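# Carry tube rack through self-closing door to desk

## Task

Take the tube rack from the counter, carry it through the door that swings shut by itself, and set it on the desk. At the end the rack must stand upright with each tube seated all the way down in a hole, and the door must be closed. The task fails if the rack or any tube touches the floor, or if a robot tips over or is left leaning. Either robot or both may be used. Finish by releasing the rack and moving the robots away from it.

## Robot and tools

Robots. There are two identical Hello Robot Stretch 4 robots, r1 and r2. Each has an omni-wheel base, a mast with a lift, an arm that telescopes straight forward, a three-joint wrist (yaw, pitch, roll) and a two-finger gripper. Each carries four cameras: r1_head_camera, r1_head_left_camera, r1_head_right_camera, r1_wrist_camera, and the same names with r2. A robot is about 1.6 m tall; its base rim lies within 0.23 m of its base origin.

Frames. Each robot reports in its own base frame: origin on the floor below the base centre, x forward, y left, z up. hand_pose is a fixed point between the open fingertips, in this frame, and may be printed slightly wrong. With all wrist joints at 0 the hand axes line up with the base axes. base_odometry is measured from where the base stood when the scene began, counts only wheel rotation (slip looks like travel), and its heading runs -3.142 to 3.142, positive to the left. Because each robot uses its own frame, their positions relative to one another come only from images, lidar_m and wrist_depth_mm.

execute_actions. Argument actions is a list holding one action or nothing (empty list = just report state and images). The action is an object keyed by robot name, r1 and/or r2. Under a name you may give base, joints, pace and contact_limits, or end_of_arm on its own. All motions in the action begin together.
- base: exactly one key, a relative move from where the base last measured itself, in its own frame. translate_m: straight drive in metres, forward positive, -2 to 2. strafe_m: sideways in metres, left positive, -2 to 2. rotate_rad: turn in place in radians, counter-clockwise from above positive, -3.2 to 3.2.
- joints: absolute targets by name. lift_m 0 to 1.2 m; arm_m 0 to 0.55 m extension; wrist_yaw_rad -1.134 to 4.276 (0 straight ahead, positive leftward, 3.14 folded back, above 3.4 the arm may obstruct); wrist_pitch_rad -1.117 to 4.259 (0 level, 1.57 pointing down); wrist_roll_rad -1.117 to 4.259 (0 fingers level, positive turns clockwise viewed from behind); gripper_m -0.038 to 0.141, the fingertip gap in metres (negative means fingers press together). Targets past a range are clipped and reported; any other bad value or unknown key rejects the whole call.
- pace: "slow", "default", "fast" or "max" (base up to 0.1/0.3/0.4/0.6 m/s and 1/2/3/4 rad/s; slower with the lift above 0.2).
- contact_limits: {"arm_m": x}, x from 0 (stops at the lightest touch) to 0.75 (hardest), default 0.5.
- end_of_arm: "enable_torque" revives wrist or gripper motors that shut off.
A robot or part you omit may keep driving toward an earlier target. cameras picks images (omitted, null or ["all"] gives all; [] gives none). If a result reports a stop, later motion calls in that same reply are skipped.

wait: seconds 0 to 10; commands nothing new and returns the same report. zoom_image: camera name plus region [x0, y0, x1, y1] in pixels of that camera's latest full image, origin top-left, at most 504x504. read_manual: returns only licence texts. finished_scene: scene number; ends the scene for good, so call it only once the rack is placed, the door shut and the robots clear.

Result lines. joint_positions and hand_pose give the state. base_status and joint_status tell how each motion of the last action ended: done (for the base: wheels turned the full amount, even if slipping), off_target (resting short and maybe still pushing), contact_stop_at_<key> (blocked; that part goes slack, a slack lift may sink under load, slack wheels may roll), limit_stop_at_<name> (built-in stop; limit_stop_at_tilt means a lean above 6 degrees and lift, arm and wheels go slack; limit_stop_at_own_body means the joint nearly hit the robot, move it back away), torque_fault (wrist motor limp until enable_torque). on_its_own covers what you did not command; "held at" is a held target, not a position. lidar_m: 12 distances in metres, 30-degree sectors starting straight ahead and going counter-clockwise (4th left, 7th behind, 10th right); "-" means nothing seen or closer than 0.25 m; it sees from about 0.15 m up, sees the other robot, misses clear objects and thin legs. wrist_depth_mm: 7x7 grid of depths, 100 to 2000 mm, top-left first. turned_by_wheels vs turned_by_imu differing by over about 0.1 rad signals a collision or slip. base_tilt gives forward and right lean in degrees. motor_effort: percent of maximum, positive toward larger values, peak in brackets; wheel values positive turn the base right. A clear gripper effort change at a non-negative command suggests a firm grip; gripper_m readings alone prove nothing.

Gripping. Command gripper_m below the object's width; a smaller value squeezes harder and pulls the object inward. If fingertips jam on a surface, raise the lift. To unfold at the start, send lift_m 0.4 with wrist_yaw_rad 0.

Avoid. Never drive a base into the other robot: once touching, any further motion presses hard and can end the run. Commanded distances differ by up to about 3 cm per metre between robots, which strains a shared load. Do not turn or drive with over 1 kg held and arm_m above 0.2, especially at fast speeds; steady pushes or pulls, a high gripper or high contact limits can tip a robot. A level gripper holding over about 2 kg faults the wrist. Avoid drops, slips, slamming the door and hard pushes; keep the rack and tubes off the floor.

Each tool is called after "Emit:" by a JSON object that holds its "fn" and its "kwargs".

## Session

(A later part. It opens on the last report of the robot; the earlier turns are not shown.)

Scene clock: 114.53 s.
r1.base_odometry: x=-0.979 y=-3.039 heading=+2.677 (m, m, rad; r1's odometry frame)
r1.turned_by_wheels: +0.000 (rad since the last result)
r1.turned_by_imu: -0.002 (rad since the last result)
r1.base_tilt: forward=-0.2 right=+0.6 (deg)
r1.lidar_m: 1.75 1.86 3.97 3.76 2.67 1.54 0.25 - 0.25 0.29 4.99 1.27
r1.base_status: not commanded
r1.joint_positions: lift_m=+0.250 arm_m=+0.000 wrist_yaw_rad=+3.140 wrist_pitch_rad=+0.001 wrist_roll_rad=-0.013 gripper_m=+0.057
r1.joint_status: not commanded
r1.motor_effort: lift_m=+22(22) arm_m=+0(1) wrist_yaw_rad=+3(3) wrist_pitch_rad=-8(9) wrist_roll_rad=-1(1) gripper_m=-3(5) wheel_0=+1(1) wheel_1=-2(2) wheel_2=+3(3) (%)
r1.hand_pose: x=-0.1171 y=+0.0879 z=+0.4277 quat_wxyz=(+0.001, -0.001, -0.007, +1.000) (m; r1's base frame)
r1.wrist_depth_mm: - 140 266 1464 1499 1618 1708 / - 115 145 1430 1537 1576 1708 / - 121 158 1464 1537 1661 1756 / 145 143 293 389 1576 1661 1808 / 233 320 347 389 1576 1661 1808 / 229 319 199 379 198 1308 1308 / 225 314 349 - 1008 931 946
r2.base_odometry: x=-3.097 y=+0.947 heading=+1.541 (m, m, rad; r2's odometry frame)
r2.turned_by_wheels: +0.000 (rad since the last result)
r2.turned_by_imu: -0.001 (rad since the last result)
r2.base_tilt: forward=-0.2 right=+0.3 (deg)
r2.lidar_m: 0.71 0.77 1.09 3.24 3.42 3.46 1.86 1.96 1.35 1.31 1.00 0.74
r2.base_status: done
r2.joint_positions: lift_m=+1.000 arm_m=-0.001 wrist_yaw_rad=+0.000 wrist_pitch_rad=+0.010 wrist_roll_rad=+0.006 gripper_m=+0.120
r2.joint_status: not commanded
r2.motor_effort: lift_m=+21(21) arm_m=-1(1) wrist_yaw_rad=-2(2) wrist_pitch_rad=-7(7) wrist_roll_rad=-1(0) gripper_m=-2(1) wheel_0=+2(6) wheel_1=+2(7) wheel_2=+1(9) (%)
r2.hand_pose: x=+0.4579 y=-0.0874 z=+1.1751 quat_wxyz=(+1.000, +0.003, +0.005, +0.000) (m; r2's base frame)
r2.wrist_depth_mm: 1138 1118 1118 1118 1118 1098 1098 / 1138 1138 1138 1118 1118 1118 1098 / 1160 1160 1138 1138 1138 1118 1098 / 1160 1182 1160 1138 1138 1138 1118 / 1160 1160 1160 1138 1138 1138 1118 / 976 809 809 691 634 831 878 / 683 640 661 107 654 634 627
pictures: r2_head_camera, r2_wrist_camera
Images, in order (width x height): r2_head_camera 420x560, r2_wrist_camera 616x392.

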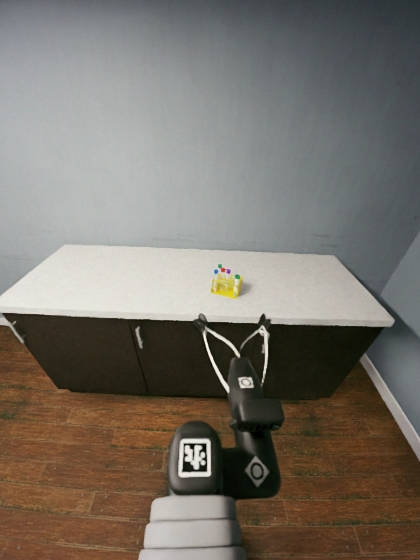

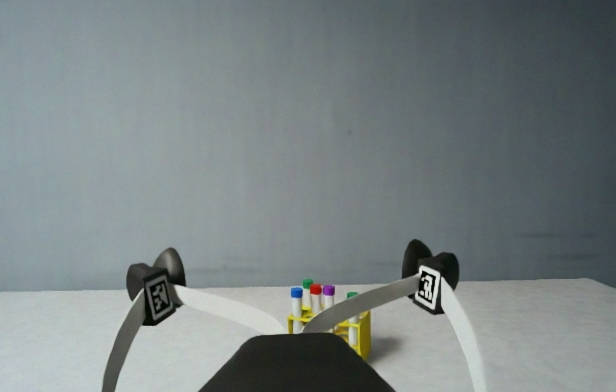

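Emit:
{"fn": "execute_actions", "kwargs": {"actions": [{"r2":{"joints":{"lift_m":0.8}}}], "cameras": ["r2_head_camera","r2_wrist_camera"]}}

Emit:
{"fn": "zoom_image", "kwargs": {"camera": "r2_wrist_camera", "region": [230,120,430,280]}}

Scene clock: 118.57 s.
r1.base_odometry: x=-0.979 y=-3.039 heading=+2.677 (m, m, rad; r1's odometry frame)
r1.turned_by_wheels: +0.000 (rad since the last result)
r1.turned_by_imu: -0.002 (rad since the last result)
r1.base_tilt: forward=-0.1 right=+0.6 (deg)
r1.lidar_m: 1.76 1.88 3.97 3.76 2.67 1.54 0.25 - 0.25 0.30 4.98 1.28
r1.base_status: not commanded
r1.joint_positions: lift_m=+0.250 arm_m=+0.000 wrist_yaw_rad=+3.140 wrist_pitch_rad=+0.001 wrist_roll_rad=-0.013 gripper_m=+0.057
r1.joint_status: not commanded
r1.motor_effort: lift_m=+22(22) arm_m=+0(0) wrist_yaw_rad=+5(4) wrist_pitch_rad=-9(8) wrist_roll_rad=-1(1) gripper_m=-4(7) wheel_0=+1(1) wheel_1=-2(2) wheel_2=+3(2) (%)
r1.hand_pose: x=-0.1171 y=+0.0879 z=+0.4277 quat_wxyz=(+0.001, -0.001, -0.007, +1.000) (m; r1's base frame)
r1.wrist_depth_mm: - 139 266 1464 1537 1618 1661 / - 115 144 1499 1576 1618 1756 / - 121 158 1499 1576 1618 1756 / 145 144 293 392 1576 1661 1708 / 233 320 347 392 1537 1661 1756 / 229 320 200 379 198 1281 1281 / 226 312 347 - 1025 917 946
r2.base_odometry: x=-3.097 y=+0.947 heading=+1.541 (m, m, rad; r2's odometry frame)
r2.turned_by_wheels: +0.000 (rad since the last result)
r2.turned_by_imu: +0.002 (rad since the last result)
r2.base_tilt: forward=-0.2 right=+0.4 (deg)
r2.lidar_m: 0.71 0.75 1.09 3.24 3.43 3.46 1.86 1.95 1.36 1.32 0.98 0.74
r2.base_status: not commanded
r2.joint_positions: lift_m=+0.800 arm_m=-0.001 wrist_yaw_rad=+0.000 wrist_pitch_rad=+0.010 wrist_roll_rad=+0.006 gripper_m=+0.120
r2.joint_status: all done
r2.motor_effort: lift_m=+14(19) arm_m=-1(1) wrist_yaw_rad=-3(0) wrist_pitch_rad=-7(8) wrist_roll_rad=+0(0) gripper_m=-1(3) wheel_0=+2(2) wheel_1=+2(2) wheel_2=+1(1) (%)
r2.hand_pose: x=+0.4579 y=-0.0874 z=+0.9758 quat_wxyz=(+1.000, +0.003, +0.005, +0.000) (m; r2's base frame)
r2.wrist_depth_mm: 1138 1118 1118 1118 1098 1098 1098 / 1160 1138 1138 1118 1118 1118 1098 / 1160 1138 1138 1118 1138 1098 1118 / 1182 1160 1138 1078 1138 1118 1138 / 676 647 627 603 580 564 549 / 544 517 517 512 512 530 530 / 549 544 544 107 535 535 535
pictures: r2_head_camera, r2_wrist_camera
Images, in order (width x height): r2_head_camera 420x560, r2_wrist_camera 616x392.

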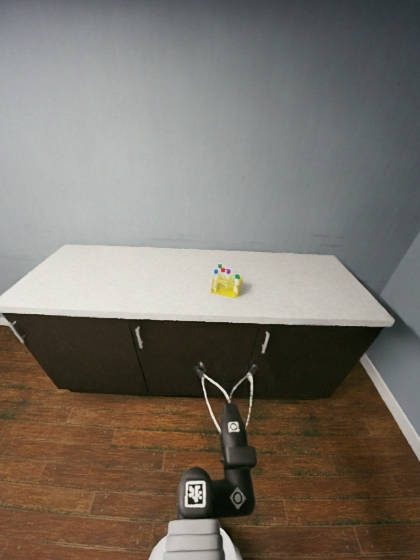

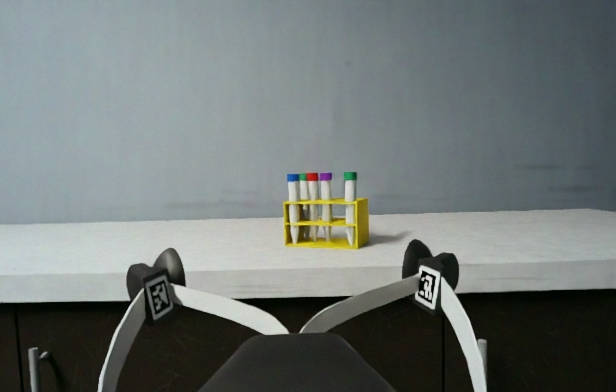

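Region (230, 120, 430, 280) of r2_wrist_camera's 616x392 image, scaled by 2.520; it fills the top 403 rows of this view, and the rest is white.

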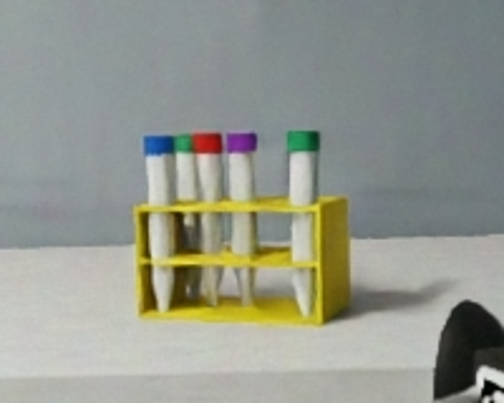

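Emit:
{"fn": "zoom_image", "kwargs": {"camera": "r2_head_camera", "region": [190,250,270,310]}}

Region (190, 250, 270, 310) of r2_head_camera's 420x560 image, scaled by 6.300, with more detail than that image has; it fills the top 378 rows of this view, and the rest is white.

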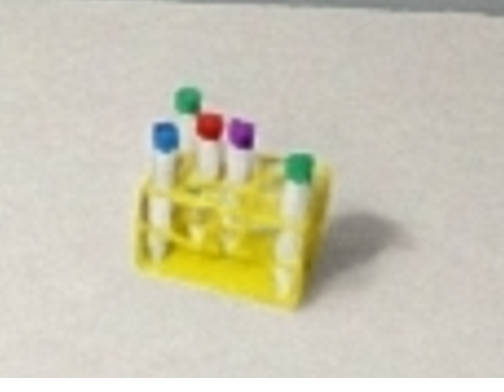

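Emit:
{"fn": "execute_actions", "kwargs": {"actions": [{"r2":{"base":{"rotate_rad":-0.35},"joints":{"gripper_m":0.141}}}], "cameras": []}}

Emit:
{"fn": "execute_actions", "kwargs": {"actions": [{"r2":{"base":{"strafe_m":0.3}}}], "cameras": ["r2_head_camera","r2_wrist_camera"]}}

Scene clock: 132.17 s.
r1.base_odometry: x=-0.979 y=-3.039 heading=+2.677 (m, m, rad; r1's odometry frame)
r1.turned_by_wheels: +0.000 (rad since the last result)
r1.turned_by_imu: -0.002 (rad since the last result)
r1.base_tilt: forward=-0.1 right=+0.6 (deg)
r1.lidar_m: 1.74 1.87 3.97 3.77 2.66 1.54 0.25 - 0.25 0.30 4.98 1.26
r1.base_status: not commanded
r1.joint_positions: lift_m=+0.250 arm_m=+0.000 wrist_yaw_rad=+3.140 wrist_pitch_rad=+0.001 wrist_roll_rad=-0.013 gripper_m=+0.057
r1.joint_status: not commanded
r1.motor_effort: lift_m=+22(22) arm_m=+0(0) wrist_yaw_rad=+3(3) wrist_pitch_rad=-9(8) wrist_roll_rad=+0(0) gripper_m=-4(6) wheel_0=+1(1) wheel_1=-2(2) wheel_2=+3(2) (%)
r1.hand_pose: x=-0.1171 y=+0.0879 z=+0.4277 quat_wxyz=(+0.001, -0.001, -0.007, +1.000) (m; r1's base frame)
r1.wrist_depth_mm: - 140 266 1499 1537 1618 1661 / - 115 144 1464 1537 1661 1708 / - 121 158 1464 1537 1661 1756 / 145 144 291 389 1576 1661 1756 / 233 320 345 392 1537 1661 1756 / 229 320 199 379 198 1308 1281 / 226 312 347 - 991 946 946
r2.base_odometry: x=-3.097 y=+0.947 heading=+1.191 (m, m, rad; r2's odometry frame)
r2.turned_by_wheels: -0.350 (rad since the last result)
r2.turned_by_imu: -0.356 (rad since the last result)
r2.base_tilt: forward=-0.2 right=+0.3 (deg)
r2.lidar_m: 0.72 0.69 0.80 2.59 3.26 3.71 3.37 1.84 1.59 1.33 1.31 0.86
r2.base_status: done
r2.joint_positions: lift_m=+0.800 arm_m=-0.001 wrist_yaw_rad=+0.000 wrist_pitch_rad=+0.010 wrist_roll_rad=+0.006 gripper_m=+0.141
r2.joint_status: all done
r2.motor_effort: lift_m=+14(13) arm_m=-1(1) wrist_yaw_rad=-2(3) wrist_pitch_rad=-8(7) wrist_roll_rad=-1(0) gripper_m=+1(3) wheel_0=+1(7) wheel_1=+3(8) wheel_2=+2(10) (%)
r2.hand_pose: x=+0.4579 y=-0.0874 z=+0.9758 quat_wxyz=(+1.000, +0.003, +0.005, +0.000) (m; r2's base frame)
r2.wrist_depth_mm: 991 1060 1138 1229 1336 1397 1229 / 991 1078 1138 1229 1308 1430 1229 / 1008 1078 1160 1229 1308 1430 1229 / 1025 668 1138 1229 1308 1464 1255 / 676 627 634 609 647 707 1205 / 480 211 549 597 647 715 1205 / 496 530 559 107 668 723 1255
pictures: none
No camera images: the call's "cameras" was empty. Leave "cameras" out to get every camera's image.

Scene clock: 134.50 s.
r1.base_odometry: x=-0.979 y=-3.039 heading=+2.677 (m, m, rad; r1's odometry frame)
r1.turned_by_wheels: +0.000 (rad since the last result)
r1.turned_by_imu: -0.001 (rad since the last result)
r1.base_tilt: forward=-0.1 right=+0.6 (deg)
r1.lidar_m: 1.76 2.04 3.96 3.77 2.67 1.54 0.25 - 0.25 0.30 5.00 1.26
r1.base_status: not commanded
r1.joint_positions: lift_m=+0.250 arm_m=+0.000 wrist_yaw_rad=+3.140 wrist_pitch_rad=+0.001 wrist_roll_rad=-0.013 gripper_m=+0.057
r1.joint_status: not commanded
r1.motor_effort: lift_m=+22(22) arm_m=+0(0) wrist_yaw_rad=+3(4) wrist_pitch_rad=-8(7) wrist_roll_rad=+0(1) gripper_m=-4(4) wheel_0=+1(1) wheel_1=-2(2) wheel_2=+2(2) (%)
r1.hand_pose: x=-0.1171 y=+0.0879 z=+0.4277 quat_wxyz=(+0.001, -0.001, -0.007, +1.000) (m; r1's base frame)
r1.wrist_depth_mm: - 140 266 1464 1537 1618 1708 / - 115 144 1464 1537 1618 1708 / - 121 158 1499 1537 1661 1756 / 145 144 293 389 1576 1618 1756 / 233 322 347 389 1537 1708 1756 / 229 322 199 379 198 1308 1255 / 225 312 349 - 1008 931 946
r2.base_odometry: x=-3.375 y=+1.059 heading=+1.191 (m, m, rad; r2's odometry frame)
r2.turned_by_wheels: +0.000 (rad since the last result)
r2.turned_by_imu: +0.001 (rad since the last result)
r2.base_tilt: forward=-0.2 right=+0.2 (deg)
r2.lidar_m: 0.61 0.62 0.71 2.44 2.97 3.36 3.45 2.03 1.91 1.60 1.59 0.76
r2.base_status: done
r2.joint_positions: lift_m=+0.800 arm_m=-0.001 wrist_yaw_rad=+0.000 wrist_pitch_rad=+0.010 wrist_roll_rad=+0.006 gripper_m=+0.141
r2.joint_status: not commanded
r2.motor_effort: lift_m=+15(15) arm_m=-1(1) wrist_yaw_rad=+0(3) wrist_pitch_rad=-7(8) wrist_roll_rad=+0(0) gripper_m=-1(1) wheel_0=-2(13) wheel_1=+2(11) wheel_2=+0(3) (%)
r2.hand_pose: x=+0.4579 y=-0.0874 z=+0.9756 quat_wxyz=(+1.000, +0.003, +0.005, +0.000) (m; r2's base frame)
r2.wrist_depth_mm: 931 991 1042 1138 1229 1308 1397 / 946 991 1042 1138 1205 1336 1397 / 931 1008 1078 1160 1229 1336 1430 / 946 1008 1060 1118 1229 1308 1464 / 676 654 627 609 585 597 640 / 399 211 442 480 539 603 661 / 413 442 462 107 559 597 668
pictures: r2_head_camera, r2_wrist_camera
Images, in order (width x height): r2_head_camera 420x560, r2_wrist_camera 616x392.

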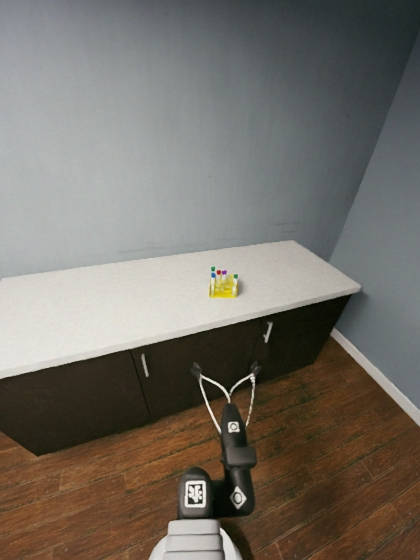

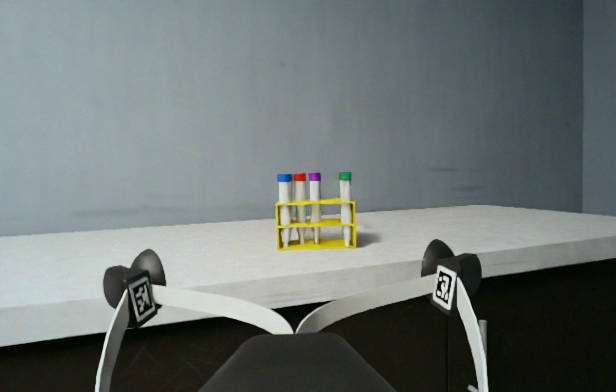

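Emit:
{"fn": "execute_actions", "kwargs": {"actions": [{"r2":{"base":{"strafe_m":-0.022},"joints":{"arm_m":0.24,"lift_m":0.79}}}], "cameras": ["r2_head_camera","r2_wrist_camera"]}}

Scene clock: 138.47 s.
r1.base_odometry: x=-0.979 y=-3.039 heading=+2.677 (m, m, rad; r1's odometry frame)
r1.turned_by_wheels: +0.000 (rad since the last result)
r1.turned_by_imu: -0.002 (rad since the last result)
r1.base_tilt: forward=-0.1 right=+0.6 (deg)
r1.lidar_m: 1.74 2.02 3.95 3.76 2.66 1.55 0.25 - 0.25 0.30 5.00 1.26
r1.base_status: not commanded
r1.joint_positions: lift_m=+0.250 arm_m=+0.000 wrist_yaw_rad=+3.140 wrist_pitch_rad=+0.001 wrist_roll_rad=-0.013 gripper_m=+0.057
r1.joint_status: not commanded
r1.motor_effort: lift_m=+22(22) arm_m=+0(0) wrist_yaw_rad=+2(4) wrist_pitch_rad=-9(9) wrist_roll_rad=-2(0) gripper_m=-4(4) wheel_0=+1(1) wheel_1=-2(1) wheel_2=+2(3) (%)
r1.hand_pose: x=-0.1171 y=+0.0879 z=+0.4277 quat_wxyz=(+0.001, -0.001, -0.007, +1.000) (m; r1's base frame)
r1.wrist_depth_mm: - 140 266 1464 1537 1661 1661 / - 115 144 1464 1537 1661 1756 / - 121 157 1464 1576 1661 1708 / 145 144 291 392 1576 1661 1756 / 233 322 347 392 1537 1708 1756 / 229 322 199 382 198 1308 1255 / 225 312 349 - 1042 946 946
r2.base_odometry: x=-3.355 y=+1.050 heading=+1.191 (m, m, rad; r2's odometry frame)
r2.turned_by_wheels: +0.000 (rad since the last result)
r2.turned_by_imu: +0.002 (rad since the last result)
r2.base_tilt: forward=-0.3 right=+0.3 (deg)
r2.lidar_m: 0.63 0.63 0.72 2.40 2.98 3.41 3.45 2.01 1.90 1.60 1.56 0.77
r2.base_status: done
r2.joint_positions: lift_m=+0.790 arm_m=+0.239 wrist_yaw_rad=+0.000 wrist_pitch_rad=+0.010 wrist_roll_rad=+0.006 gripper_m=+0.141
r2.joint_status: all done
r2.motor_effort: lift_m=+14(15) arm_m=+4(6) wrist_yaw_rad=-4(2) wrist_pitch_rad=-7(7) wrist_roll_rad=+0(0) gripper_m=+0(0) wheel_0=+1(7) wheel_1=-2(10) wheel_2=+0(0) (%)
r2.hand_pose: x=+0.6986 y=-0.0874 z=+0.9658 quat_wxyz=(+1.000, +0.003, +0.005, +0.000) (m; r2's base frame)
r2.wrist_depth_mm: 741 778 842 904 976 1060 1160 / 750 788 842 904 976 1060 1160 / 750 788 854 904 976 1060 1160 / 759 798 842 415 976 1060 1160 / 603 585 500 421 469 512 500 / 340 211 282 298 277 300 327 / 236 223 232 107 274 309 353
pictures: r2_head_camera, r2_wrist_camera
Images, in order (width x height): r2_head_camera 420x560, r2_wrist_camera 616x392.

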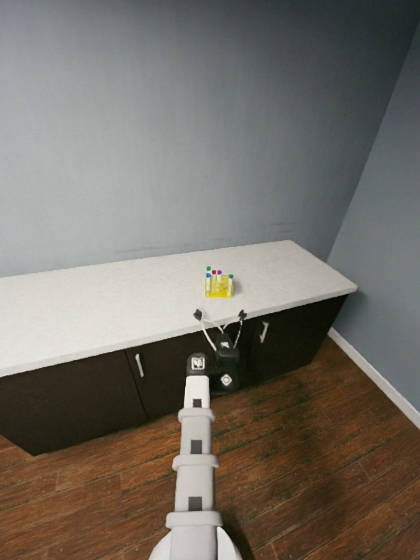

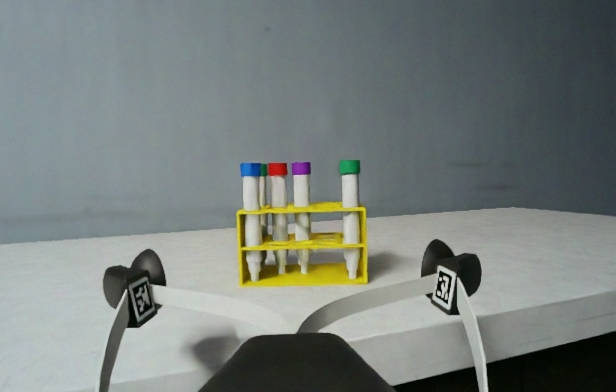

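Emit:
{"fn": "execute_actions", "kwargs": {"actions": [{"r2":{"joints":{"arm_m":0.40,"lift_m":0.785},"pace":"slow"}}], "cameras": ["r2_head_camera","r2_wrist_camera"]}}

Scene clock: 143.17 s.
r1.base_odometry: x=-0.979 y=-3.039 heading=+2.677 (m, m, rad; r1's odometry frame)
r1.turned_by_wheels: +0.000 (rad since the last result)
r1.turned_by_imu: -0.002 (rad since the last result)
r1.base_tilt: forward=-0.2 right=+0.6 (deg)
r1.lidar_m: 1.75 2.04 3.96 3.77 2.68 1.52 0.25 - 0.25 0.30 4.99 1.27
r1.base_status: not commanded
r1.joint_positions: lift_m=+0.250 arm_m=+0.000 wrist_yaw_rad=+3.140 wrist_pitch_rad=+0.001 wrist_roll_rad=-0.013 gripper_m=+0.057
r1.joint_status: not commanded
r1.motor_effort: lift_m=+22(22) arm_m=+1(0) wrist_yaw_rad=+4(3) wrist_pitch_rad=-7(8) wrist_roll_rad=+0(1) gripper_m=-4(3) wheel_0=+1(1) wheel_1=-2(2) wheel_2=+2(3) (%)
r1.hand_pose: x=-0.1171 y=+0.0879 z=+0.4277 quat_wxyz=(+0.001, -0.001, -0.007, +1.000) (m; r1's base frame)
r1.wrist_depth_mm: - 140 267 1464 1537 1661 1708 / - 115 145 1464 1576 1661 1708 / - 121 157 1464 1576 1618 1756 / 145 144 293 392 1537 1618 1756 / 233 320 347 392 1537 1661 1708 / 228 322 199 382 198 1308 1281 / 226 314 351 - 1025 917 946
r2.base_odometry: x=-3.355 y=+1.050 heading=+1.191 (m, m, rad; r2's odometry frame)
r2.turned_by_wheels: +0.000 (rad since the last result)
r2.turned_by_imu: +0.002 (rad since the last result)
r2.base_tilt: forward=+0.0 right=+0.2 (deg)
r2.lidar_m: 0.64 0.62 0.72 2.42 2.98 3.41 3.43 2.01 1.92 1.59 1.58 0.77
r2.base_status: not commanded
r2.joint_positions: lift_m=+0.785 arm_m=+0.399 wrist_yaw_rad=+0.000 wrist_pitch_rad=+0.010 wrist_roll_rad=+0.006 gripper_m=+0.141
r2.joint_status: all done
r2.motor_effort: lift_m=+13(13) arm_m=+4(5) wrist_yaw_rad=+0(1) wrist_pitch_rad=-7(7) wrist_roll_rad=+0(0) gripper_m=+2(1) wheel_0=+1(1) wheel_1=-2(2) wheel_2=+0(0) (%)
r2.hand_pose: x=+0.8586 y=-0.0874 z=+0.9608 quat_wxyz=(+1.000, +0.003, +0.005, +0.000) (m; r2's base frame)
r2.wrist_depth_mm: 609 647 699 750 798 878 946 / 609 654 699 741 809 878 960 / 615 661 691 750 809 891 960 / 621 661 281 263 798 878 960 / 580 564 235 256 229 484 477 / 324 211 234 255 226 271 289 / 224 210 220 107 215 210 208
pictures: r2_head_camera, r2_wrist_camera
Images, in order (width x height): r2_head_camera 420x560, r2_wrist_camera 616x392.

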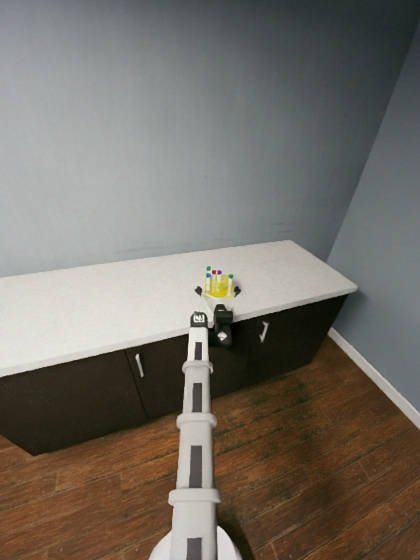

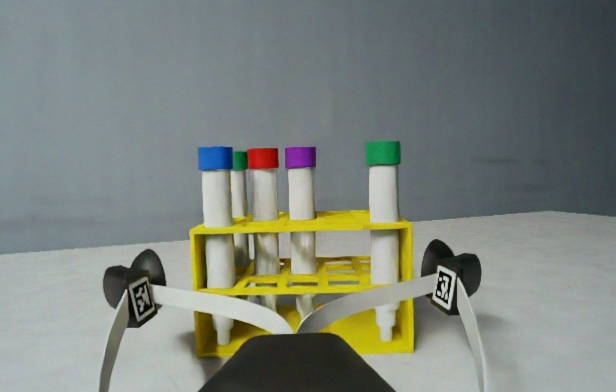

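Emit:
{"fn": "execute_actions", "kwargs": {"actions": [{"r2":{"base":{"strafe_m":0.004},"joints":{"arm_m":0.44},"pace":"slow"}}], "cameras": ["r2_wrist_camera"]}}

Emit:
{"fn": "execute_actions", "kwargs": {"actions": [{"r2":{"joints":{"gripper_m":0.07},"pace":"slow"}}], "cameras": ["r2_head_camera","r2_wrist_camera"]}}

Scene clock: 146.70 s.
r1.base_odometry: x=-0.979 y=-3.039 heading=+2.677 (m, m, rad; r1's odometry frame)
r1.turned_by_wheels: +0.000 (rad since the last result)
r1.turned_by_imu: -0.001 (rad since the last result)
r1.base_tilt: forward=-0.1 right=+0.6 (deg)
r1.lidar_m: 1.78 2.03 3.98 3.77 2.67 1.54 0.25 - 0.25 0.29 4.98 1.27
r1.base_status: not commanded
r1.joint_positions: lift_m=+0.250 arm_m=+0.000 wrist_yaw_rad=+3.140 wrist_pitch_rad=+0.001 wrist_roll_rad=-0.013 gripper_m=+0.057
r1.joint_status: not commanded
r1.motor_effort: lift_m=+22(22) arm_m=+0(0) wrist_yaw_rad=+2(4) wrist_pitch_rad=-6(10) wrist_roll_rad=+0(2) gripper_m=-4(3) wheel_0=+1(1) wheel_1=-2(2) wheel_2=+2(3) (%)
r1.hand_pose: x=-0.1171 y=+0.0879 z=+0.4277 quat_wxyz=(+0.001, -0.001, -0.007, +1.000) (m; r1's base frame)
r1.wrist_depth_mm: - 140 267 1464 1537 1618 1661 / - 115 144 1464 1537 1661 1708 / - 121 157 1499 1537 1661 1756 / 145 144 291 389 1537 1661 1756 / 234 320 345 394 1537 1661 1756 / 229 320 199 382 198 1281 1255 / 226 314 349 - 1025 931 946
r2.base_odometry: x=-3.359 y=+1.052 heading=+1.191 (m, m, rad; r2's odometry frame)
r2.turned_by_wheels: +0.000 (rad since the last result)
r2.turned_by_imu: +0.001 (rad since the last result)
r2.base_tilt: forward=-0.1 right=+0.4 (deg)
r2.lidar_m: 0.62 0.62 0.68 2.43 2.97 3.42 3.45 2.01 1.89 1.59 1.58 0.76
r2.base_status: done
r2.joint_positions: lift_m=+0.785 arm_m=+0.439 wrist_yaw_rad=+0.000 wrist_pitch_rad=+0.010 wrist_roll_rad=+0.006 gripper_m=+0.141
r2.joint_status: all done
r2.motor_effort: lift_m=+13(13) arm_m=+4(4) wrist_yaw_rad=-1(0) wrist_pitch_rad=-7(7) wrist_roll_rad=-1(0) gripper_m=-1(1) wheel_0=-3(5) wheel_1=+4(5) wheel_2=+0(2) (%)
r2.hand_pose: x=+0.8986 y=-0.0874 z=+0.9608 quat_wxyz=(+1.000, +0.003, +0.005, +0.000) (m; r2's base frame)
r2.wrist_depth_mm: 574 615 654 699 759 820 891 / 580 621 661 707 759 820 891 / 580 627 654 707 759 831 917 / 591 621 227 699 759 842 904 / 574 559 201 241 226 484 477 / 324 211 200 228 223 270 289 / 224 210 202 107 213 208 207
pictures: r2_wrist_camera
Images, in order (width x height): r2_wrist_camera 616x392.

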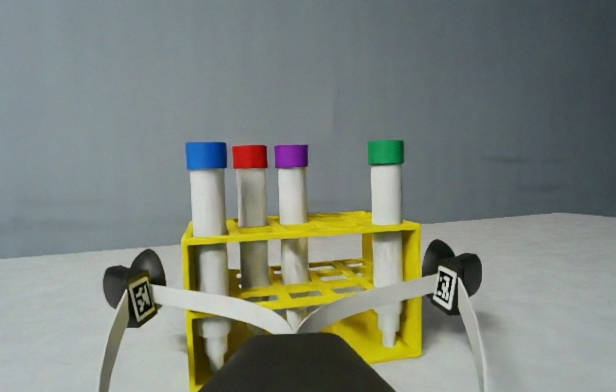

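Scene clock: 150.23 s.
r1.base_odometry: x=-0.979 y=-3.039 heading=+2.677 (m, m, rad; r1's odometry frame)
r1.turned_by_wheels: +0.000 (rad since the last result)
r1.turned_by_imu: -0.001 (rad since the last result)
r1.base_tilt: forward=-0.2 right=+0.6 (deg)
r1.lidar_m: 1.77 2.03 3.95 3.77 2.65 1.55 0.25 - 0.25 0.29 5.00 1.28
r1.base_status: not commanded
r1.joint_positions: lift_m=+0.250 arm_m=+0.000 wrist_yaw_rad=+3.140 wrist_pitch_rad=+0.001 wrist_roll_rad=-0.013 gripper_m=+0.057
r1.joint_status: not commanded
r1.motor_effort: lift_m=+22(22) arm_m=+0(0) wrist_yaw_rad=+3(4) wrist_pitch_rad=-9(7) wrist_roll_rad=+2(0) gripper_m=-6(2) wheel_0=+1(1) wheel_1=-2(2) wheel_2=+3(3) (%)
r1.hand_pose: x=-0.1171 y=+0.0879 z=+0.4277 quat_wxyz=(+0.001, -0.001, -0.007, +1.000) (m; r1's base frame)
r1.wrist_depth_mm: - 140 266 1464 1537 1618 1756 / - 115 145 1464 1537 1661 1756 / - 121 158 1464 1576 1576 1756 / 145 144 293 389 1576 1661 1756 / 233 320 347 392 1576 1661 1708 / 229 322 200 382 198 1308 1255 / 225 312 349 - 1008 931 946
r2.base_odometry: x=-3.359 y=+1.052 heading=+1.191 (m, m, rad; r2's odometry frame)
r2.turned_by_wheels: +0.000 (rad since the last result)
r2.turned_by_imu: +0.001 (rad since the last result)
r2.base_tilt: forward=-0.1 right=+0.3 (deg)
r2.lidar_m: 0.63 0.60 0.71 2.42 2.96 3.37 3.44 2.03 1.89 1.59 1.59 0.77
r2.base_status: not commanded
r2.joint_positions: lift_m=+0.785 arm_m=+0.439 wrist_yaw_rad=+0.000 wrist_pitch_rad=+0.010 wrist_roll_rad=+0.006 gripper_m=+0.070
r2.joint_status: all done
r2.motor_effort: lift_m=+13(13) arm_m=+4(5) wrist_yaw_rad=+1(1) wrist_pitch_rad=-7(7) wrist_roll_rad=-1(0) gripper_m=-5(2) wheel_0=-3(3) wheel_1=+4(4) wheel_2=+0(0) (%)
r2.hand_pose: x=+0.8986 y=-0.0874 z=+0.9608 quat_wxyz=(+1.000, +0.003, +0.005, +0.000) (m; r2's base frame)
r2.wrist_depth_mm: 574 609 654 707 759 831 891 / 585 621 661 707 768 831 891 / 580 621 654 699 768 831 917 / 585 621 654 263 759 842 904 / 580 559 222 262 279 488 477 / 322 317 201 230 200 296 289 / 224 209 220 107 214 198 207
pictures: r2_head_camera, r2_wrist_camera
Images, in order (width x height): r2_head_camera 420x560, r2_wrist_camera 616x392.

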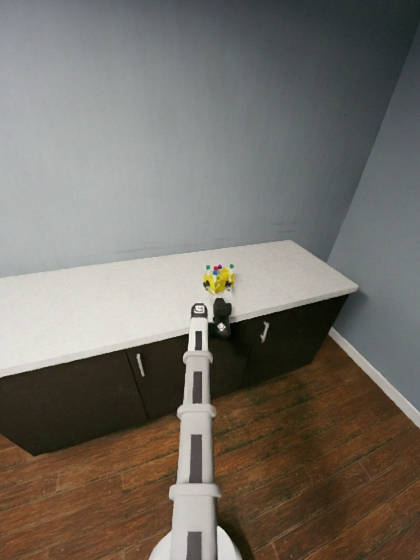

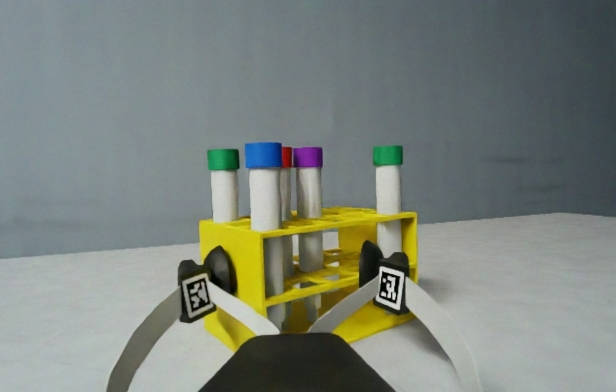

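Emit:
{"fn": "execute_actions", "kwargs": {"actions": [{"r2":{"joints":{"gripper_m":0.141},"pace":"slow"}}], "cameras": ["r2_wrist_camera"]}}

Emit:
{"fn": "execute_actions", "kwargs": {"actions": [{"r2":{"joints":{"arm_m":0.22},"pace":"slow"}}], "cameras": ["r2_head_camera","r2_wrist_camera"]}}

Emit:
{"fn": "zoom_image", "kwargs": {"camera": "r2_head_camera", "region": [180,250,260,310]}}

Scene clock: 156.10 s.
r1.base_odometry: x=-0.979 y=-3.039 heading=+2.677 (m, m, rad; r1's odometry frame)
r1.turned_by_wheels: +0.000 (rad since the last result)
r1.turned_by_imu: -0.002 (rad since the last result)
r1.base_tilt: forward=-0.2 right=+0.7 (deg)
r1.lidar_m: 1.75 2.02 3.99 3.77 2.69 1.54 0.25 - 0.25 0.30 4.99 1.25
r1.base_status: not commanded
r1.joint_positions: lift_m=+0.250 arm_m=+0.000 wrist_yaw_rad=+3.140 wrist_pitch_rad=+0.001 wrist_roll_rad=-0.013 gripper_m=+0.057
r1.joint_status: not commanded
r1.motor_effort: lift_m=+22(22) arm_m=+0(0) wrist_yaw_rad=+3(3) wrist_pitch_rad=-9(7) wrist_roll_rad=+1(0) gripper_m=+0(5) wheel_0=+1(1) wheel_1=-2(2) wheel_2=+3(3) (%)
r1.hand_pose: x=-0.1171 y=+0.0879 z=+0.4277 quat_wxyz=(+0.001, -0.001, -0.007, +1.000) (m; r1's base frame)
r1.wrist_depth_mm: - 140 266 1499 1537 1618 1708 / - 115 144 1464 1537 1661 1708 / - 121 157 1499 1576 1661 1756 / 145 144 293 389 1576 1708 1756 / 234 320 347 392 1537 1708 1708 / 229 320 200 382 198 1281 1281 / 225 312 351 - 1008 931 946
r2.base_odometry: x=-3.359 y=+1.052 heading=+1.191 (m, m, rad; r2's odometry frame)
r2.turned_by_wheels: +0.000 (rad since the last result)
r2.turned_by_imu: +0.002 (rad since the last result)
r2.base_tilt: forward=-0.2 right=+0.4 (deg)
r2.lidar_m: 0.62 0.61 0.69 2.43 2.97 3.41 3.44 2.00 1.89 1.60 1.59 0.77
r2.base_status: not commanded
r2.joint_positions: lift_m=+0.785 arm_m=+0.439 wrist_yaw_rad=+0.000 wrist_pitch_rad=+0.010 wrist_roll_rad=+0.006 gripper_m=+0.141
r2.joint_status: all done
r2.motor_effort: lift_m=+13(13) arm_m=+4(4) wrist_yaw_rad=+0(0) wrist_pitch_rad=-7(6) wrist_roll_rad=-1(1) gripper_m=+1(4) wheel_0=-3(3) wheel_1=+4(4) wheel_2=+0(0) (%)
r2.hand_pose: x=+0.8986 y=-0.0874 z=+0.9608 quat_wxyz=(+1.000, +0.003, +0.005, +0.000) (m; r2's base frame)
r2.wrist_depth_mm: 574 615 654 707 759 809 891 / 585 615 668 707 759 831 904 / 585 621 654 707 759 820 917 / 585 621 654 260 750 842 904 / 574 559 240 262 276 488 473 / 322 211 216 217 257 271 289 / 224 210 220 108 214 209 207
pictures: r2_wrist_camera
Images, in order (width x height): r2_wrist_camera 616x392.

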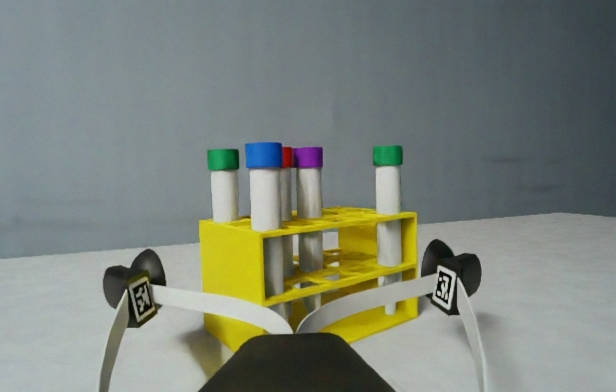

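Scene clock: 159.57 s.
r1.base_odometry: x=-0.979 y=-3.039 heading=+2.677 (m, m, rad; r1's odometry frame)
r1.turned_by_wheels: +0.000 (rad since the last result)
r1.turned_by_imu: -0.001 (rad since the last result)
r1.base_tilt: forward=-0.1 right=+0.6 (deg)
r1.lidar_m: 1.77 2.02 3.98 3.78 2.67 1.56 0.25 - 0.25 0.28 4.98 1.28
r1.base_status: not commanded
r1.joint_positions: lift_m=+0.250 arm_m=+0.000 wrist_yaw_rad=+3.140 wrist_pitch_rad=+0.001 wrist_roll_rad=-0.013 gripper_m=+0.057
r1.joint_status: not commanded
r1.motor_effort: lift_m=+22(22) arm_m=+0(0) wrist_yaw_rad=+2(3) wrist_pitch_rad=-8(7) wrist_roll_rad=-1(1) gripper_m=-7(1) wheel_0=+1(1) wheel_1=-1(2) wheel_2=+3(2) (%)
r1.hand_pose: x=-0.1171 y=+0.0879 z=+0.4277 quat_wxyz=(+0.001, -0.001, -0.007, +1.000) (m; r1's base frame)
r1.wrist_depth_mm: - 140 267 1464 1576 1618 1708 / - 115 144 1430 1537 1618 1756 / - 121 158 1499 1576 1661 1756 / 145 144 291 392 1576 1618 1756 / 234 319 347 392 1537 1661 1756 / 229 320 199 382 198 1308 1281 / 226 312 347 - 1025 931 946
r2.base_odometry: x=-3.359 y=+1.052 heading=+1.191 (m, m, rad; r2's odometry frame)
r2.turned_by_wheels: +0.000 (rad since the last result)
r2.turned_by_imu: +0.001 (rad since the last result)
r2.base_tilt: forward=-0.3 right=+0.3 (deg)
r2.lidar_m: 0.63 0.62 0.72 2.46 2.98 3.40 3.43 2.02 1.91 1.59 1.59 0.76
r2.base_status: not commanded
r2.joint_positions: lift_m=+0.785 arm_m=+0.221 wrist_yaw_rad=+0.000 wrist_pitch_rad=+0.010 wrist_roll_rad=+0.006 gripper_m=+0.141
r2.joint_status: all done
r2.motor_effort: lift_m=+13(13) arm_m=-4(6) wrist_yaw_rad=-1(1) wrist_pitch_rad=-7(7) wrist_roll_rad=-1(0) gripper_m=+1(0) wheel_0=-3(3) wheel_1=+4(4) wheel_2=+0(0) (%)
r2.hand_pose: x=+0.6801 y=-0.0874 z=+0.9608 quat_wxyz=(+1.000, +0.003, +0.005, +0.000) (m; r2's base frame)
r2.wrist_depth_mm: 750 798 854 904 991 1060 1160 / 759 798 854 931 1008 1078 1182 / 750 809 866 917 1008 1078 1160 / 768 820 866 488 991 1060 1182 / 580 564 539 452 500 488 480 / 325 211 270 285 286 320 343 / 225 234 244 107 298 342 379
pictures: r2_head_camera, r2_wrist_camera
Images, in order (width x height): r2_head_camera 420x560, r2_wrist_camera 616x392.

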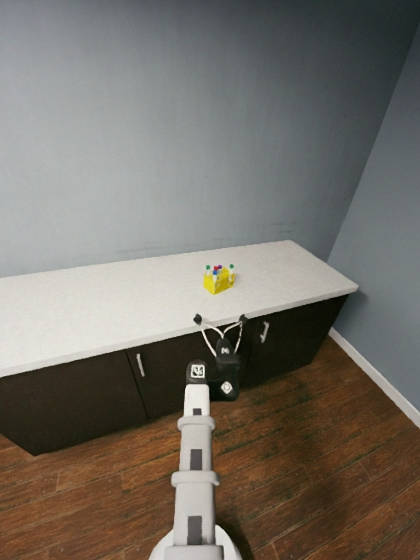

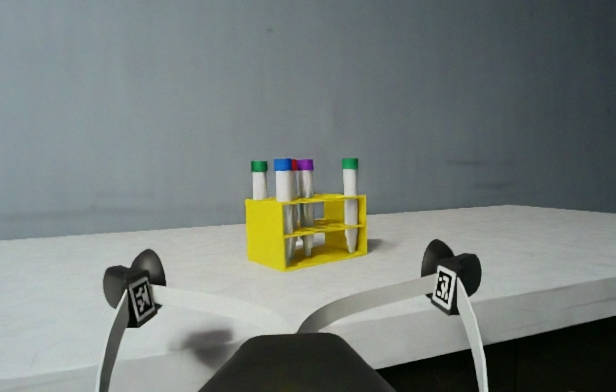

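Region (180, 250, 260, 310) of r2_head_camera's 420x560 image, scaled by 6.300, with more detail than that image has; it fills the top 378 rows of this view, and the rest is white.

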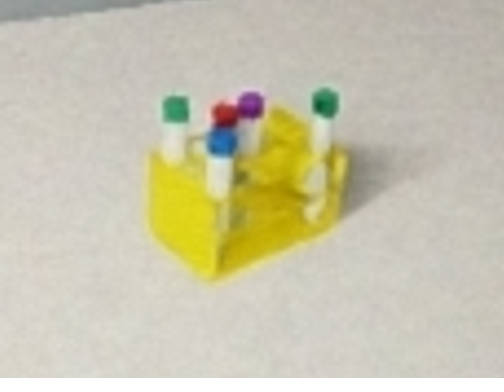

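Emit:
{"fn": "execute_actions", "kwargs": {"actions": [{"r2":{"joints":{"arm_m":0,"lift_m":0.85},"base":{"rotate_rad":0.74}}}], "cameras": []}}

Emit:
{"fn": "execute_actions", "kwargs": {"actions": [{"r2":{"base":{"translate_m":-0.15}}}], "cameras": []}}

Emit:
{"fn": "execute_actions", "kwargs": {"actions": [{"r2":{"base":{"strafe_m":-0.59},"joints":{"lift_m":0.8}}}], "cameras": ["r2_head_camera","r2_wrist_camera"]}}

Scene clock: 167.03 s.
r1.base_odometry: x=-0.979 y=-3.039 heading=+2.677 (m, m, rad; r1's odometry frame)
r1.turned_by_wheels: +0.000 (rad since the last result)
r1.turned_by_imu: -0.002 (rad since the last result)
r1.base_tilt: forward=-0.2 right=+0.6 (deg)
r1.lidar_m: 1.75 2.02 3.95 3.76 2.68 1.55 0.25 - 0.25 0.29 4.99 1.26
r1.base_status: not commanded
r1.joint_positions: lift_m=+0.250 arm_m=+0.000 wrist_yaw_rad=+3.140 wrist_pitch_rad=+0.001 wrist_roll_rad=-0.013 gripper_m=+0.057
r1.joint_status: not commanded
r1.motor_effort: lift_m=+22(22) arm_m=+0(0) wrist_yaw_rad=+4(3) wrist_pitch_rad=-8(7) wrist_roll_rad=+1(0) gripper_m=-6(4) wheel_0=+1(1) wheel_1=-2(2) wheel_2=+3(2) (%)
r1.hand_pose: x=-0.1171 y=+0.0879 z=+0.4277 quat_wxyz=(+0.001, -0.001, -0.007, +1.000) (m; r1's base frame)
r1.wrist_depth_mm: - 140 267 1464 1576 1618 1708 / - 115 144 1464 1537 1661 1708 / - 121 157 1499 1576 1708 1708 / 145 144 293 387 1537 1661 1756 / 233 320 347 392 1537 1661 1708 / 229 320 200 382 198 1308 1255 / 225 314 349 - 1008 931 931
r2.base_odometry: x=-3.359 y=+1.052 heading=+1.931 (m, m, rad; r2's odometry frame)
r2.turned_by_wheels: +0.740 (rad since the last result)
r2.turned_by_imu: +0.759 (rad since the last result)
r2.base_tilt: forward=-0.2 right=+0.3 (deg)
r2.lidar_m: 0.64 0.84 2.96 3.04 3.67 3.43 2.05 1.70 1.60 1.03 0.69 0.63
r2.base_status: done
r2.joint_positions: lift_m=+0.850 arm_m=+0.001 wrist_yaw_rad=+0.000 wrist_pitch_rad=+0.010 wrist_roll_rad=+0.006 gripper_m=+0.141
r2.joint_status: all done
r2.motor_effort: lift_m=+22(24) arm_m=-4(5) wrist_yaw_rad=-3(3) wrist_pitch_rad=-8(7) wrist_roll_rad=+0(1) gripper_m=+0(3) wheel_0=-1(11) wheel_1=-2(8) wheel_2=+0(8) (%)
r2.hand_pose: x=+0.4601 y=-0.0874 z=+1.0251 quat_wxyz=(+1.000, +0.003, +0.005, +0.000) (m; r2's base frame)
r2.wrist_depth_mm: 1618 1397 1229 1118 1008 917 854 / 1618 1397 1255 1118 1025 946 866 / 1618 1397 1255 1138 1025 946 866 / 1661 1464 1255 1138 1042 946 878 / 1618 1397 878 854 820 788 768 / 1708 211 500 462 421 439 469 / 1756 585 539 107 418 382 353
pictures: none
No camera images: the call's "cameras" was empty. Leave "cameras" out to get every camera's image.

Scene clock: 168.87 s.
r1.base_odometry: x=-0.979 y=-3.039 heading=+2.677 (m, m, rad; r1's odometry frame)
r1.turned_by_wheels: +0.000 (rad since the last result)
r1.turned_by_imu: -0.001 (rad since the last result)
r1.base_tilt: forward=-0.1 right=+0.6 (deg)
r1.lidar_m: 1.76 1.87 3.95 3.76 2.68 1.54 0.25 - 0.25 0.29 5.00 1.26
r1.base_status: not commanded
r1.joint_positions: lift_m=+0.250 arm_m=+0.000 wrist_yaw_rad=+3.140 wrist_pitch_rad=+0.001 wrist_roll_rad=-0.013 gripper_m=+0.057
r1.joint_status: not commanded
r1.motor_effort: lift_m=+22(22) arm_m=+0(0) wrist_yaw_rad=+5(4) wrist_pitch_rad=-10(7) wrist_roll_rad=+1(0) gripper_m=-3(4) wheel_0=+1(1) wheel_1=-2(2) wheel_2=+2(3) (%)
r1.hand_pose: x=-0.1171 y=+0.0879 z=+0.4277 quat_wxyz=(+0.001, -0.001, -0.007, +1.000) (m; r1's base frame)
r1.wrist_depth_mm: - 139 267 1464 1499 1661 1708 / - 115 144 1430 1576 1661 1708 / - 121 157 1464 1576 1661 1708 / 145 144 293 389 1576 1661 1756 / 232 319 347 392 1537 1708 1708 / 229 322 199 379 198 1281 1281 / 225 312 351 - 1008 917 946
r2.base_odometry: x=-3.306 y=+0.911 heading=+1.931 (m, m, rad; r2's odometry frame)
r2.turned_by_wheels: +0.000 (rad since the last result)
r2.turned_by_imu: +0.001 (rad since the last result)
r2.base_tilt: forward=-0.2 right=+0.3 (deg)
r2.lidar_m: 0.78 1.00 3.04 3.14 3.56 3.30 1.90 1.64 1.52 1.23 0.83 0.76
r2.base_status: done
r2.joint_positions: lift_m=+0.850 arm_m=+0.001 wrist_yaw_rad=+0.000 wrist_pitch_rad=+0.010 wrist_roll_rad=+0.006 gripper_m=+0.141
r2.joint_status: not commanded
r2.motor_effort: lift_m=+22(22) arm_m=-4(4) wrist_yaw_rad=-3(1) wrist_pitch_rad=-8(7) wrist_roll_rad=+0(0) gripper_m=-1(2) wheel_0=-1(7) wheel_1=-2(8) wheel_2=+0(8) (%)
r2.hand_pose: x=+0.4601 y=-0.0874 z=+1.0251 quat_wxyz=(+1.000, +0.003, +0.005, +0.000) (m; r2's base frame)
r2.wrist_depth_mm: 1808 1576 1397 1255 1138 1060 976 / 1808 1576 1397 1281 1160 1042 976 / 1808 1618 1397 1281 1160 1060 991 / 1863 1618 1430 1281 1160 1078 991 / 1863 1537 878 842 820 788 778 / 1921 211 654 597 539 496 477 / 1921 778 707 107 569 521 488
pictures: none
No camera images: the call's "cameras" was empty. Leave "cameras" out to get every camera's image.

Scene clock: 172.17 s.
r1.base_odometry: x=-0.979 y=-3.039 heading=+2.677 (m, m, rad; r1's odometry frame)
r1.turned_by_wheels: +0.000 (rad since the last result)
r1.turned_by_imu: -0.001 (rad since the last result)
r1.base_tilt: forward=-0.2 right=+0.6 (deg)
r1.lidar_m: 1.75 2.03 3.96 3.76 2.66 1.54 0.25 - 0.25 0.30 4.99 1.28
r1.base_status: not commanded
r1.joint_positions: lift_m=+0.250 arm_m=+0.000 wrist_yaw_rad=+3.140 wrist_pitch_rad=+0.001 wrist_roll_rad=-0.013 gripper_m=+0.057
r1.joint_status: not commanded
r1.motor_effort: lift_m=+22(22) arm_m=+1(0) wrist_yaw_rad=+4(3) wrist_pitch_rad=-7(8) wrist_roll_rad=+0(1) gripper_m=-3(4) wheel_0=+1(1) wheel_1=-2(1) wheel_2=+3(2) (%)
r1.hand_pose: x=-0.1171 y=+0.0879 z=+0.4277 quat_wxyz=(+0.001, -0.001, -0.007, +1.000) (m; r1's base frame)
r1.wrist_depth_mm: - 140 267 1464 1537 1618 1708 / - 115 144 1464 1537 1661 1756 / - 121 157 1499 1537 1661 1756 / 145 144 291 387 1576 1708 1756 / 234 322 349 389 1576 1661 1708 / 229 322 199 382 198 1281 1255 / 225 312 351 - 1025 931 946
r2.base_odometry: x=-2.754 y=+1.119 heading=+1.931 (m, m, rad; r2's odometry frame)
r2.turned_by_wheels: +0.000 (rad since the last result)
r2.turned_by_imu: +0.000 (rad since the last result)
r2.base_tilt: forward=-0.2 right=+0.3 (deg)
r2.lidar_m: 0.52 0.69 3.52 3.65 3.81 2.01 1.57 1.07 0.99 1.00 0.56 0.52
r2.base_status: done
r2.joint_positions: lift_m=+0.800 arm_m=+0.001 wrist_yaw_rad=+0.000 wrist_pitch_rad=+0.010 wrist_roll_rad=+0.006 gripper_m=+0.141
r2.joint_status: all done
r2.motor_effort: lift_m=+14(21) arm_m=-4(4) wrist_yaw_rad=-4(3) wrist_pitch_rad=-8(8) wrist_roll_rad=+0(0) gripper_m=+1(3) wheel_0=+0(8) wheel_1=-1(11) wheel_2=-1(1) (%)
r2.hand_pose: x=+0.4601 y=-0.0874 z=+0.9757 quat_wxyz=(+1.000, +0.003, +0.005, +0.000) (m; r2's base frame)
r2.wrist_depth_mm: 1397 1229 1098 991 891 831 768 / 1430 1255 1118 1008 904 842 778 / 1464 1281 1118 1008 917 842 788 / 1499 1281 1138 574 917 854 778 / 676 647 627 544 517 569 554 / 488 211 366 334 306 314 334 / 512 439 402 107 300 274 259
pictures: r2_head_camera, r2_wrist_camera
Images, in order (width x height): r2_head_camera 420x560, r2_wrist_camera 616x392.

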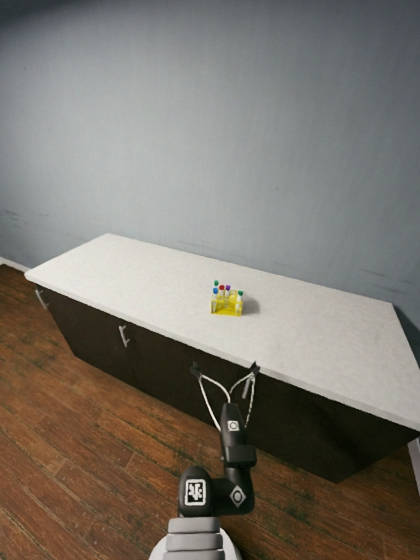

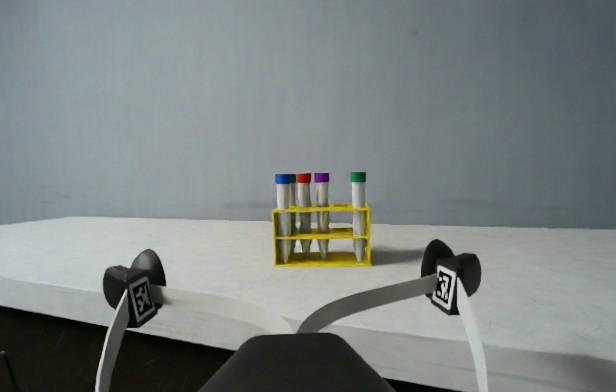

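Emit:
{"fn": "execute_actions", "kwargs": {"actions": [{"r2":{"base":{"strafe_m":-0.027},"joints":{"arm_m":0.22,"lift_m":0.785}}}], "cameras": ["r2_wrist_camera"]}}

Scene clock: 175.33 s.
r1.base_odometry: x=-0.979 y=-3.039 heading=+2.677 (m, m, rad; r1's odometry frame)
r1.turned_by_wheels: +0.000 (rad since the last result)
r1.turned_by_imu: -0.001 (rad since the last result)
r1.base_tilt: forward=-0.1 right=+0.6 (deg)
r1.lidar_m: 1.76 2.04 3.98 3.77 2.67 1.54 0.25 - 0.25 0.30 5.00 1.27
r1.base_status: not commanded
r1.joint_positions: lift_m=+0.250 arm_m=+0.000 wrist_yaw_rad=+3.140 wrist_pitch_rad=+0.001 wrist_roll_rad=-0.013 gripper_m=+0.057
r1.joint_status: not commanded
r1.motor_effort: lift_m=+22(22) arm_m=+0(0) wrist_yaw_rad=+4(3) wrist_pitch_rad=-8(10) wrist_roll_rad=+0(1) gripper_m=-3(5) wheel_0=+1(1) wheel_1=-2(2) wheel_2=+2(3) (%)
r1.hand_pose: x=-0.1171 y=+0.0879 z=+0.4277 quat_wxyz=(+0.001, -0.001, -0.007, +1.000) (m; r1's base frame)
r1.wrist_depth_mm: - 140 266 1430 1576 1618 1708 / - 115 145 1464 1537 1661 1708 / - 121 158 1499 1576 1661 1756 / 145 144 291 389 1537 1661 1756 / 233 320 347 389 1537 1661 1756 / 229 320 199 382 198 1308 1281 / 225 310 349 - 1042 931 931
r2.base_odometry: x=-2.728 y=+1.129 heading=+1.931 (m, m, rad; r2's odometry frame)
r2.turned_by_wheels: +0.000 (rad since the last result)
r2.turned_by_imu: +0.001 (rad since the last result)
r2.base_tilt: forward=-0.1 right=+0.4 (deg)
r2.lidar_m: 0.55 0.67 3.46 3.67 3.83 2.04 1.56 1.04 0.96 0.99 0.54 0.51
r2.base_status: done
r2.joint_positions: lift_m=+0.785 arm_m=+0.219 wrist_yaw_rad=+0.000 wrist_pitch_rad=+0.010 wrist_roll_rad=+0.006 gripper_m=+0.141
r2.joint_status: all done
r2.motor_effort: lift_m=+13(13) arm_m=+4(4) wrist_yaw_rad=+0(1) wrist_pitch_rad=-7(7) wrist_roll_rad=+0(1) gripper_m=+1(2) wheel_0=+0(5) wheel_1=+0(11) wheel_2=+0(0) (%)
r2.hand_pose: x=+0.6786 y=-0.0874 z=+0.9608 quat_wxyz=(+1.000, +0.003, +0.005, +0.000) (m; r2's base frame)
r2.wrist_depth_mm: 1098 946 866 768 699 647 591 / 1118 976 854 778 699 647 603 / 1118 991 878 778 707 654 603 / 1138 991 878 327 699 661 609 / 580 564 355 327 291 492 477 / 325 211 270 286 262 272 290 / 225 211 221 107 216 211 208
pictures: r2_wrist_camera
Images, in order (width x height): r2_wrist_camera 616x392.

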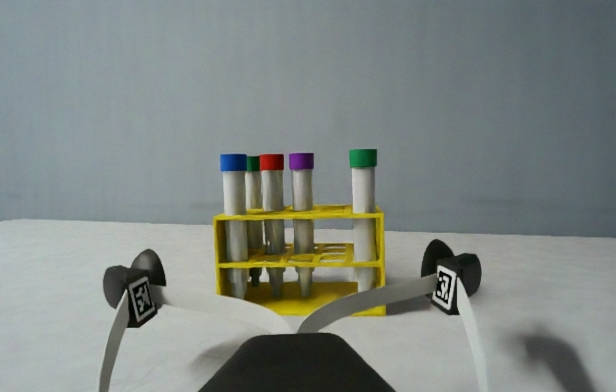

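Emit:
{"fn": "execute_actions", "kwargs": {"actions": [{"r2":{"joints":{"arm_m":0.305},"pace":"slow"}}], "cameras": []}}

Emit:
{"fn": "execute_actions", "kwargs": {"actions": [{"r2":{"joints":{"gripper_m":0.11},"pace":"slow"}}], "cameras": ["r2_head_camera","r2_wrist_camera"]}}

Scene clock: 178.80 s.
r1.base_odometry: x=-0.979 y=-3.039 heading=+2.677 (m, m, rad; r1's odometry frame)
r1.turned_by_wheels: +0.000 (rad since the last result)
r1.turned_by_imu: -0.001 (rad since the last result)
r1.base_tilt: forward=-0.1 right=+0.6 (deg)
r1.lidar_m: 1.78 2.04 3.97 3.77 2.68 1.55 0.25 - 0.25 0.31 4.99 1.27
r1.base_status: not commanded
r1.joint_positions: lift_m=+0.250 arm_m=+0.000 wrist_yaw_rad=+3.140 wrist_pitch_rad=+0.001 wrist_roll_rad=-0.013 gripper_m=+0.057
r1.joint_status: not commanded
r1.motor_effort: lift_m=+22(22) arm_m=+0(0) wrist_yaw_rad=+3(4) wrist_pitch_rad=-9(8) wrist_roll_rad=-1(1) gripper_m=-5(3) wheel_0=+1(1) wheel_1=-2(2) wheel_2=+2(2) (%)
r1.hand_pose: x=-0.1171 y=+0.0879 z=+0.4277 quat_wxyz=(+0.001, -0.001, -0.007, +1.000) (m; r1's base frame)
r1.wrist_depth_mm: - 139 266 1464 1537 1618 1756 / - 115 145 1464 1576 1618 1756 / - 121 158 1464 1537 1618 1708 / 145 144 293 392 1537 1661 1756 / 234 320 347 389 1537 1661 1708 / 229 320 199 382 198 1308 1281 / 226 314 349 - 1025 931 960
r2.base_odometry: x=-2.728 y=+1.129 heading=+1.931 (m, m, rad; r2's odometry frame)
r2.turned_by_wheels: +0.000 (rad since the last result)
r2.turned_by_imu: +0.001 (rad since the last result)
r2.base_tilt: forward=-0.3 right=+0.4 (deg)
r2.lidar_m: 0.52 0.66 3.46 3.69 3.83 2.05 1.54 1.05 0.97 0.98 0.56 0.51
r2.base_status: not commanded
r2.joint_positions: lift_m=+0.785 arm_m=+0.304 wrist_yaw_rad=+0.000 wrist_pitch_rad=+0.010 wrist_roll_rad=+0.006 gripper_m=+0.141
r2.joint_status: all done
r2.motor_effort: lift_m=+13(13) arm_m=+4(4) wrist_yaw_rad=-2(1) wrist_pitch_rad=-7(7) wrist_roll_rad=+0(0) gripper_m=+1(1) wheel_0=+0(0) wheel_1=-1(0) wheel_2=+0(0) (%)
r2.hand_pose: x=+0.7636 y=-0.0874 z=+0.9608 quat_wxyz=(+1.000, +0.003, +0.005, +0.000) (m; r2's base frame)
r2.wrist_depth_mm: 976 854 768 683 627 574 535 / 1008 866 768 699 634 580 539 / 1008 866 759 691 627 585 544 / 1025 891 236 258 627 591 544 / 580 559 225 240 217 488 480 / 325 211 216 230 209 271 290 / 224 211 215 107 211 210 207
pictures: none
No camera images: the call's "cameras" was empty. Leave "cameras" out to get every camera's image.

Scene clock: 180.87 s.
r1.base_odometry: x=-0.979 y=-3.039 heading=+2.677 (m, m, rad; r1's odometry frame)
r1.turned_by_wheels: +0.000 (rad since the last result)
r1.turned_by_imu: -0.001 (rad since the last result)
r1.base_tilt: forward=-0.1 right=+0.6 (deg)
r1.lidar_m: 1.76 2.04 3.95 3.76 2.65 1.55 0.25 - 0.25 0.30 4.99 1.27
r1.base_status: not commanded
r1.joint_positions: lift_m=+0.250 arm_m=+0.000 wrist_yaw_rad=+3.140 wrist_pitch_rad=+0.001 wrist_roll_rad=-0.013 gripper_m=+0.057
r1.joint_status: not commanded
r1.motor_effort: lift_m=+22(22) arm_m=+0(0) wrist_yaw_rad=+5(3) wrist_pitch_rad=-10(8) wrist_roll_rad=+1(1) gripper_m=-4(6) wheel_0=+1(1) wheel_1=-2(2) wheel_2=+3(3) (%)
r1.hand_pose: x=-0.1171 y=+0.0879 z=+0.4277 quat_wxyz=(+0.001, -0.001, -0.007, +1.000) (m; r1's base frame)
r1.wrist_depth_mm: - 140 266 1464 1537 1618 1756 / - 115 144 1499 1537 1661 1708 / - 121 158 1464 1618 1661 1756 / 145 143 293 389 1537 1618 1708 / 233 320 349 392 1499 1661 1708 / 229 322 199 379 198 1308 1281 / 225 312 349 - 991 931 931
r2.base_odometry: x=-2.728 y=+1.129 heading=+1.931 (m, m, rad; r2's odometry frame)
r2.turned_by_wheels: +0.000 (rad since the last result)
r2.turned_by_imu: +0.001 (rad since the last result)
r2.base_tilt: forward=-0.3 right=+0.2 (deg)
r2.lidar_m: 0.55 0.68 3.48 3.67 3.80 2.04 1.53 1.05 0.93 0.98 0.55 0.51
r2.base_status: not commanded
r2.joint_positions: lift_m=+0.785 arm_m=+0.304 wrist_yaw_rad=+0.000 wrist_pitch_rad=+0.010 wrist_roll_rad=+0.006 gripper_m=+0.110
r2.joint_status: all done
r2.motor_effort: lift_m=+13(13) arm_m=+4(4) wrist_yaw_rad=+0(0) wrist_pitch_rad=-7(7) wrist_roll_rad=+0(0) gripper_m=-4(6) wheel_0=+0(0) wheel_1=+0(0) wheel_2=+0(0) (%)
r2.hand_pose: x=+0.7636 y=-0.0874 z=+0.9608 quat_wxyz=(+1.000, +0.003, +0.005, +0.000) (m; r2's base frame)
r2.wrist_depth_mm: 991 866 759 691 627 574 530 / 991 866 768 699 627 580 535 / 991 878 759 683 621 585 544 / 1025 891 236 258 615 591 544 / 580 559 219 241 204 492 477 / 324 271 219 242 204 272 291 / 224 210 213 107 208 208 208
pictures: r2_head_camera, r2_wrist_camera
Images, in order (width x height): r2_head_camera 420x560, r2_wrist_camera 616x392.

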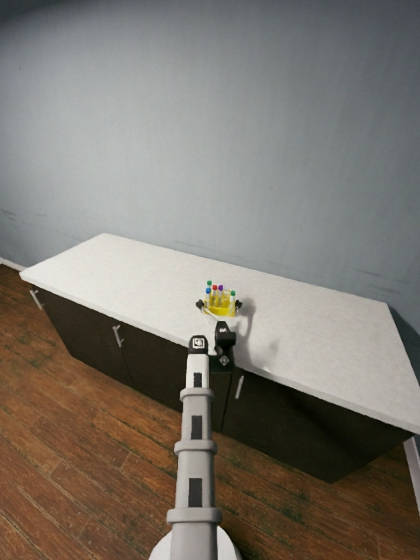

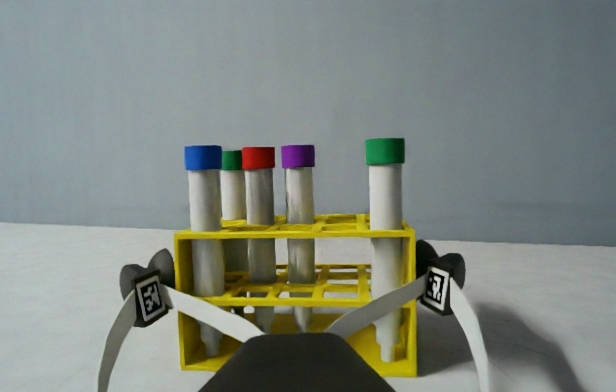

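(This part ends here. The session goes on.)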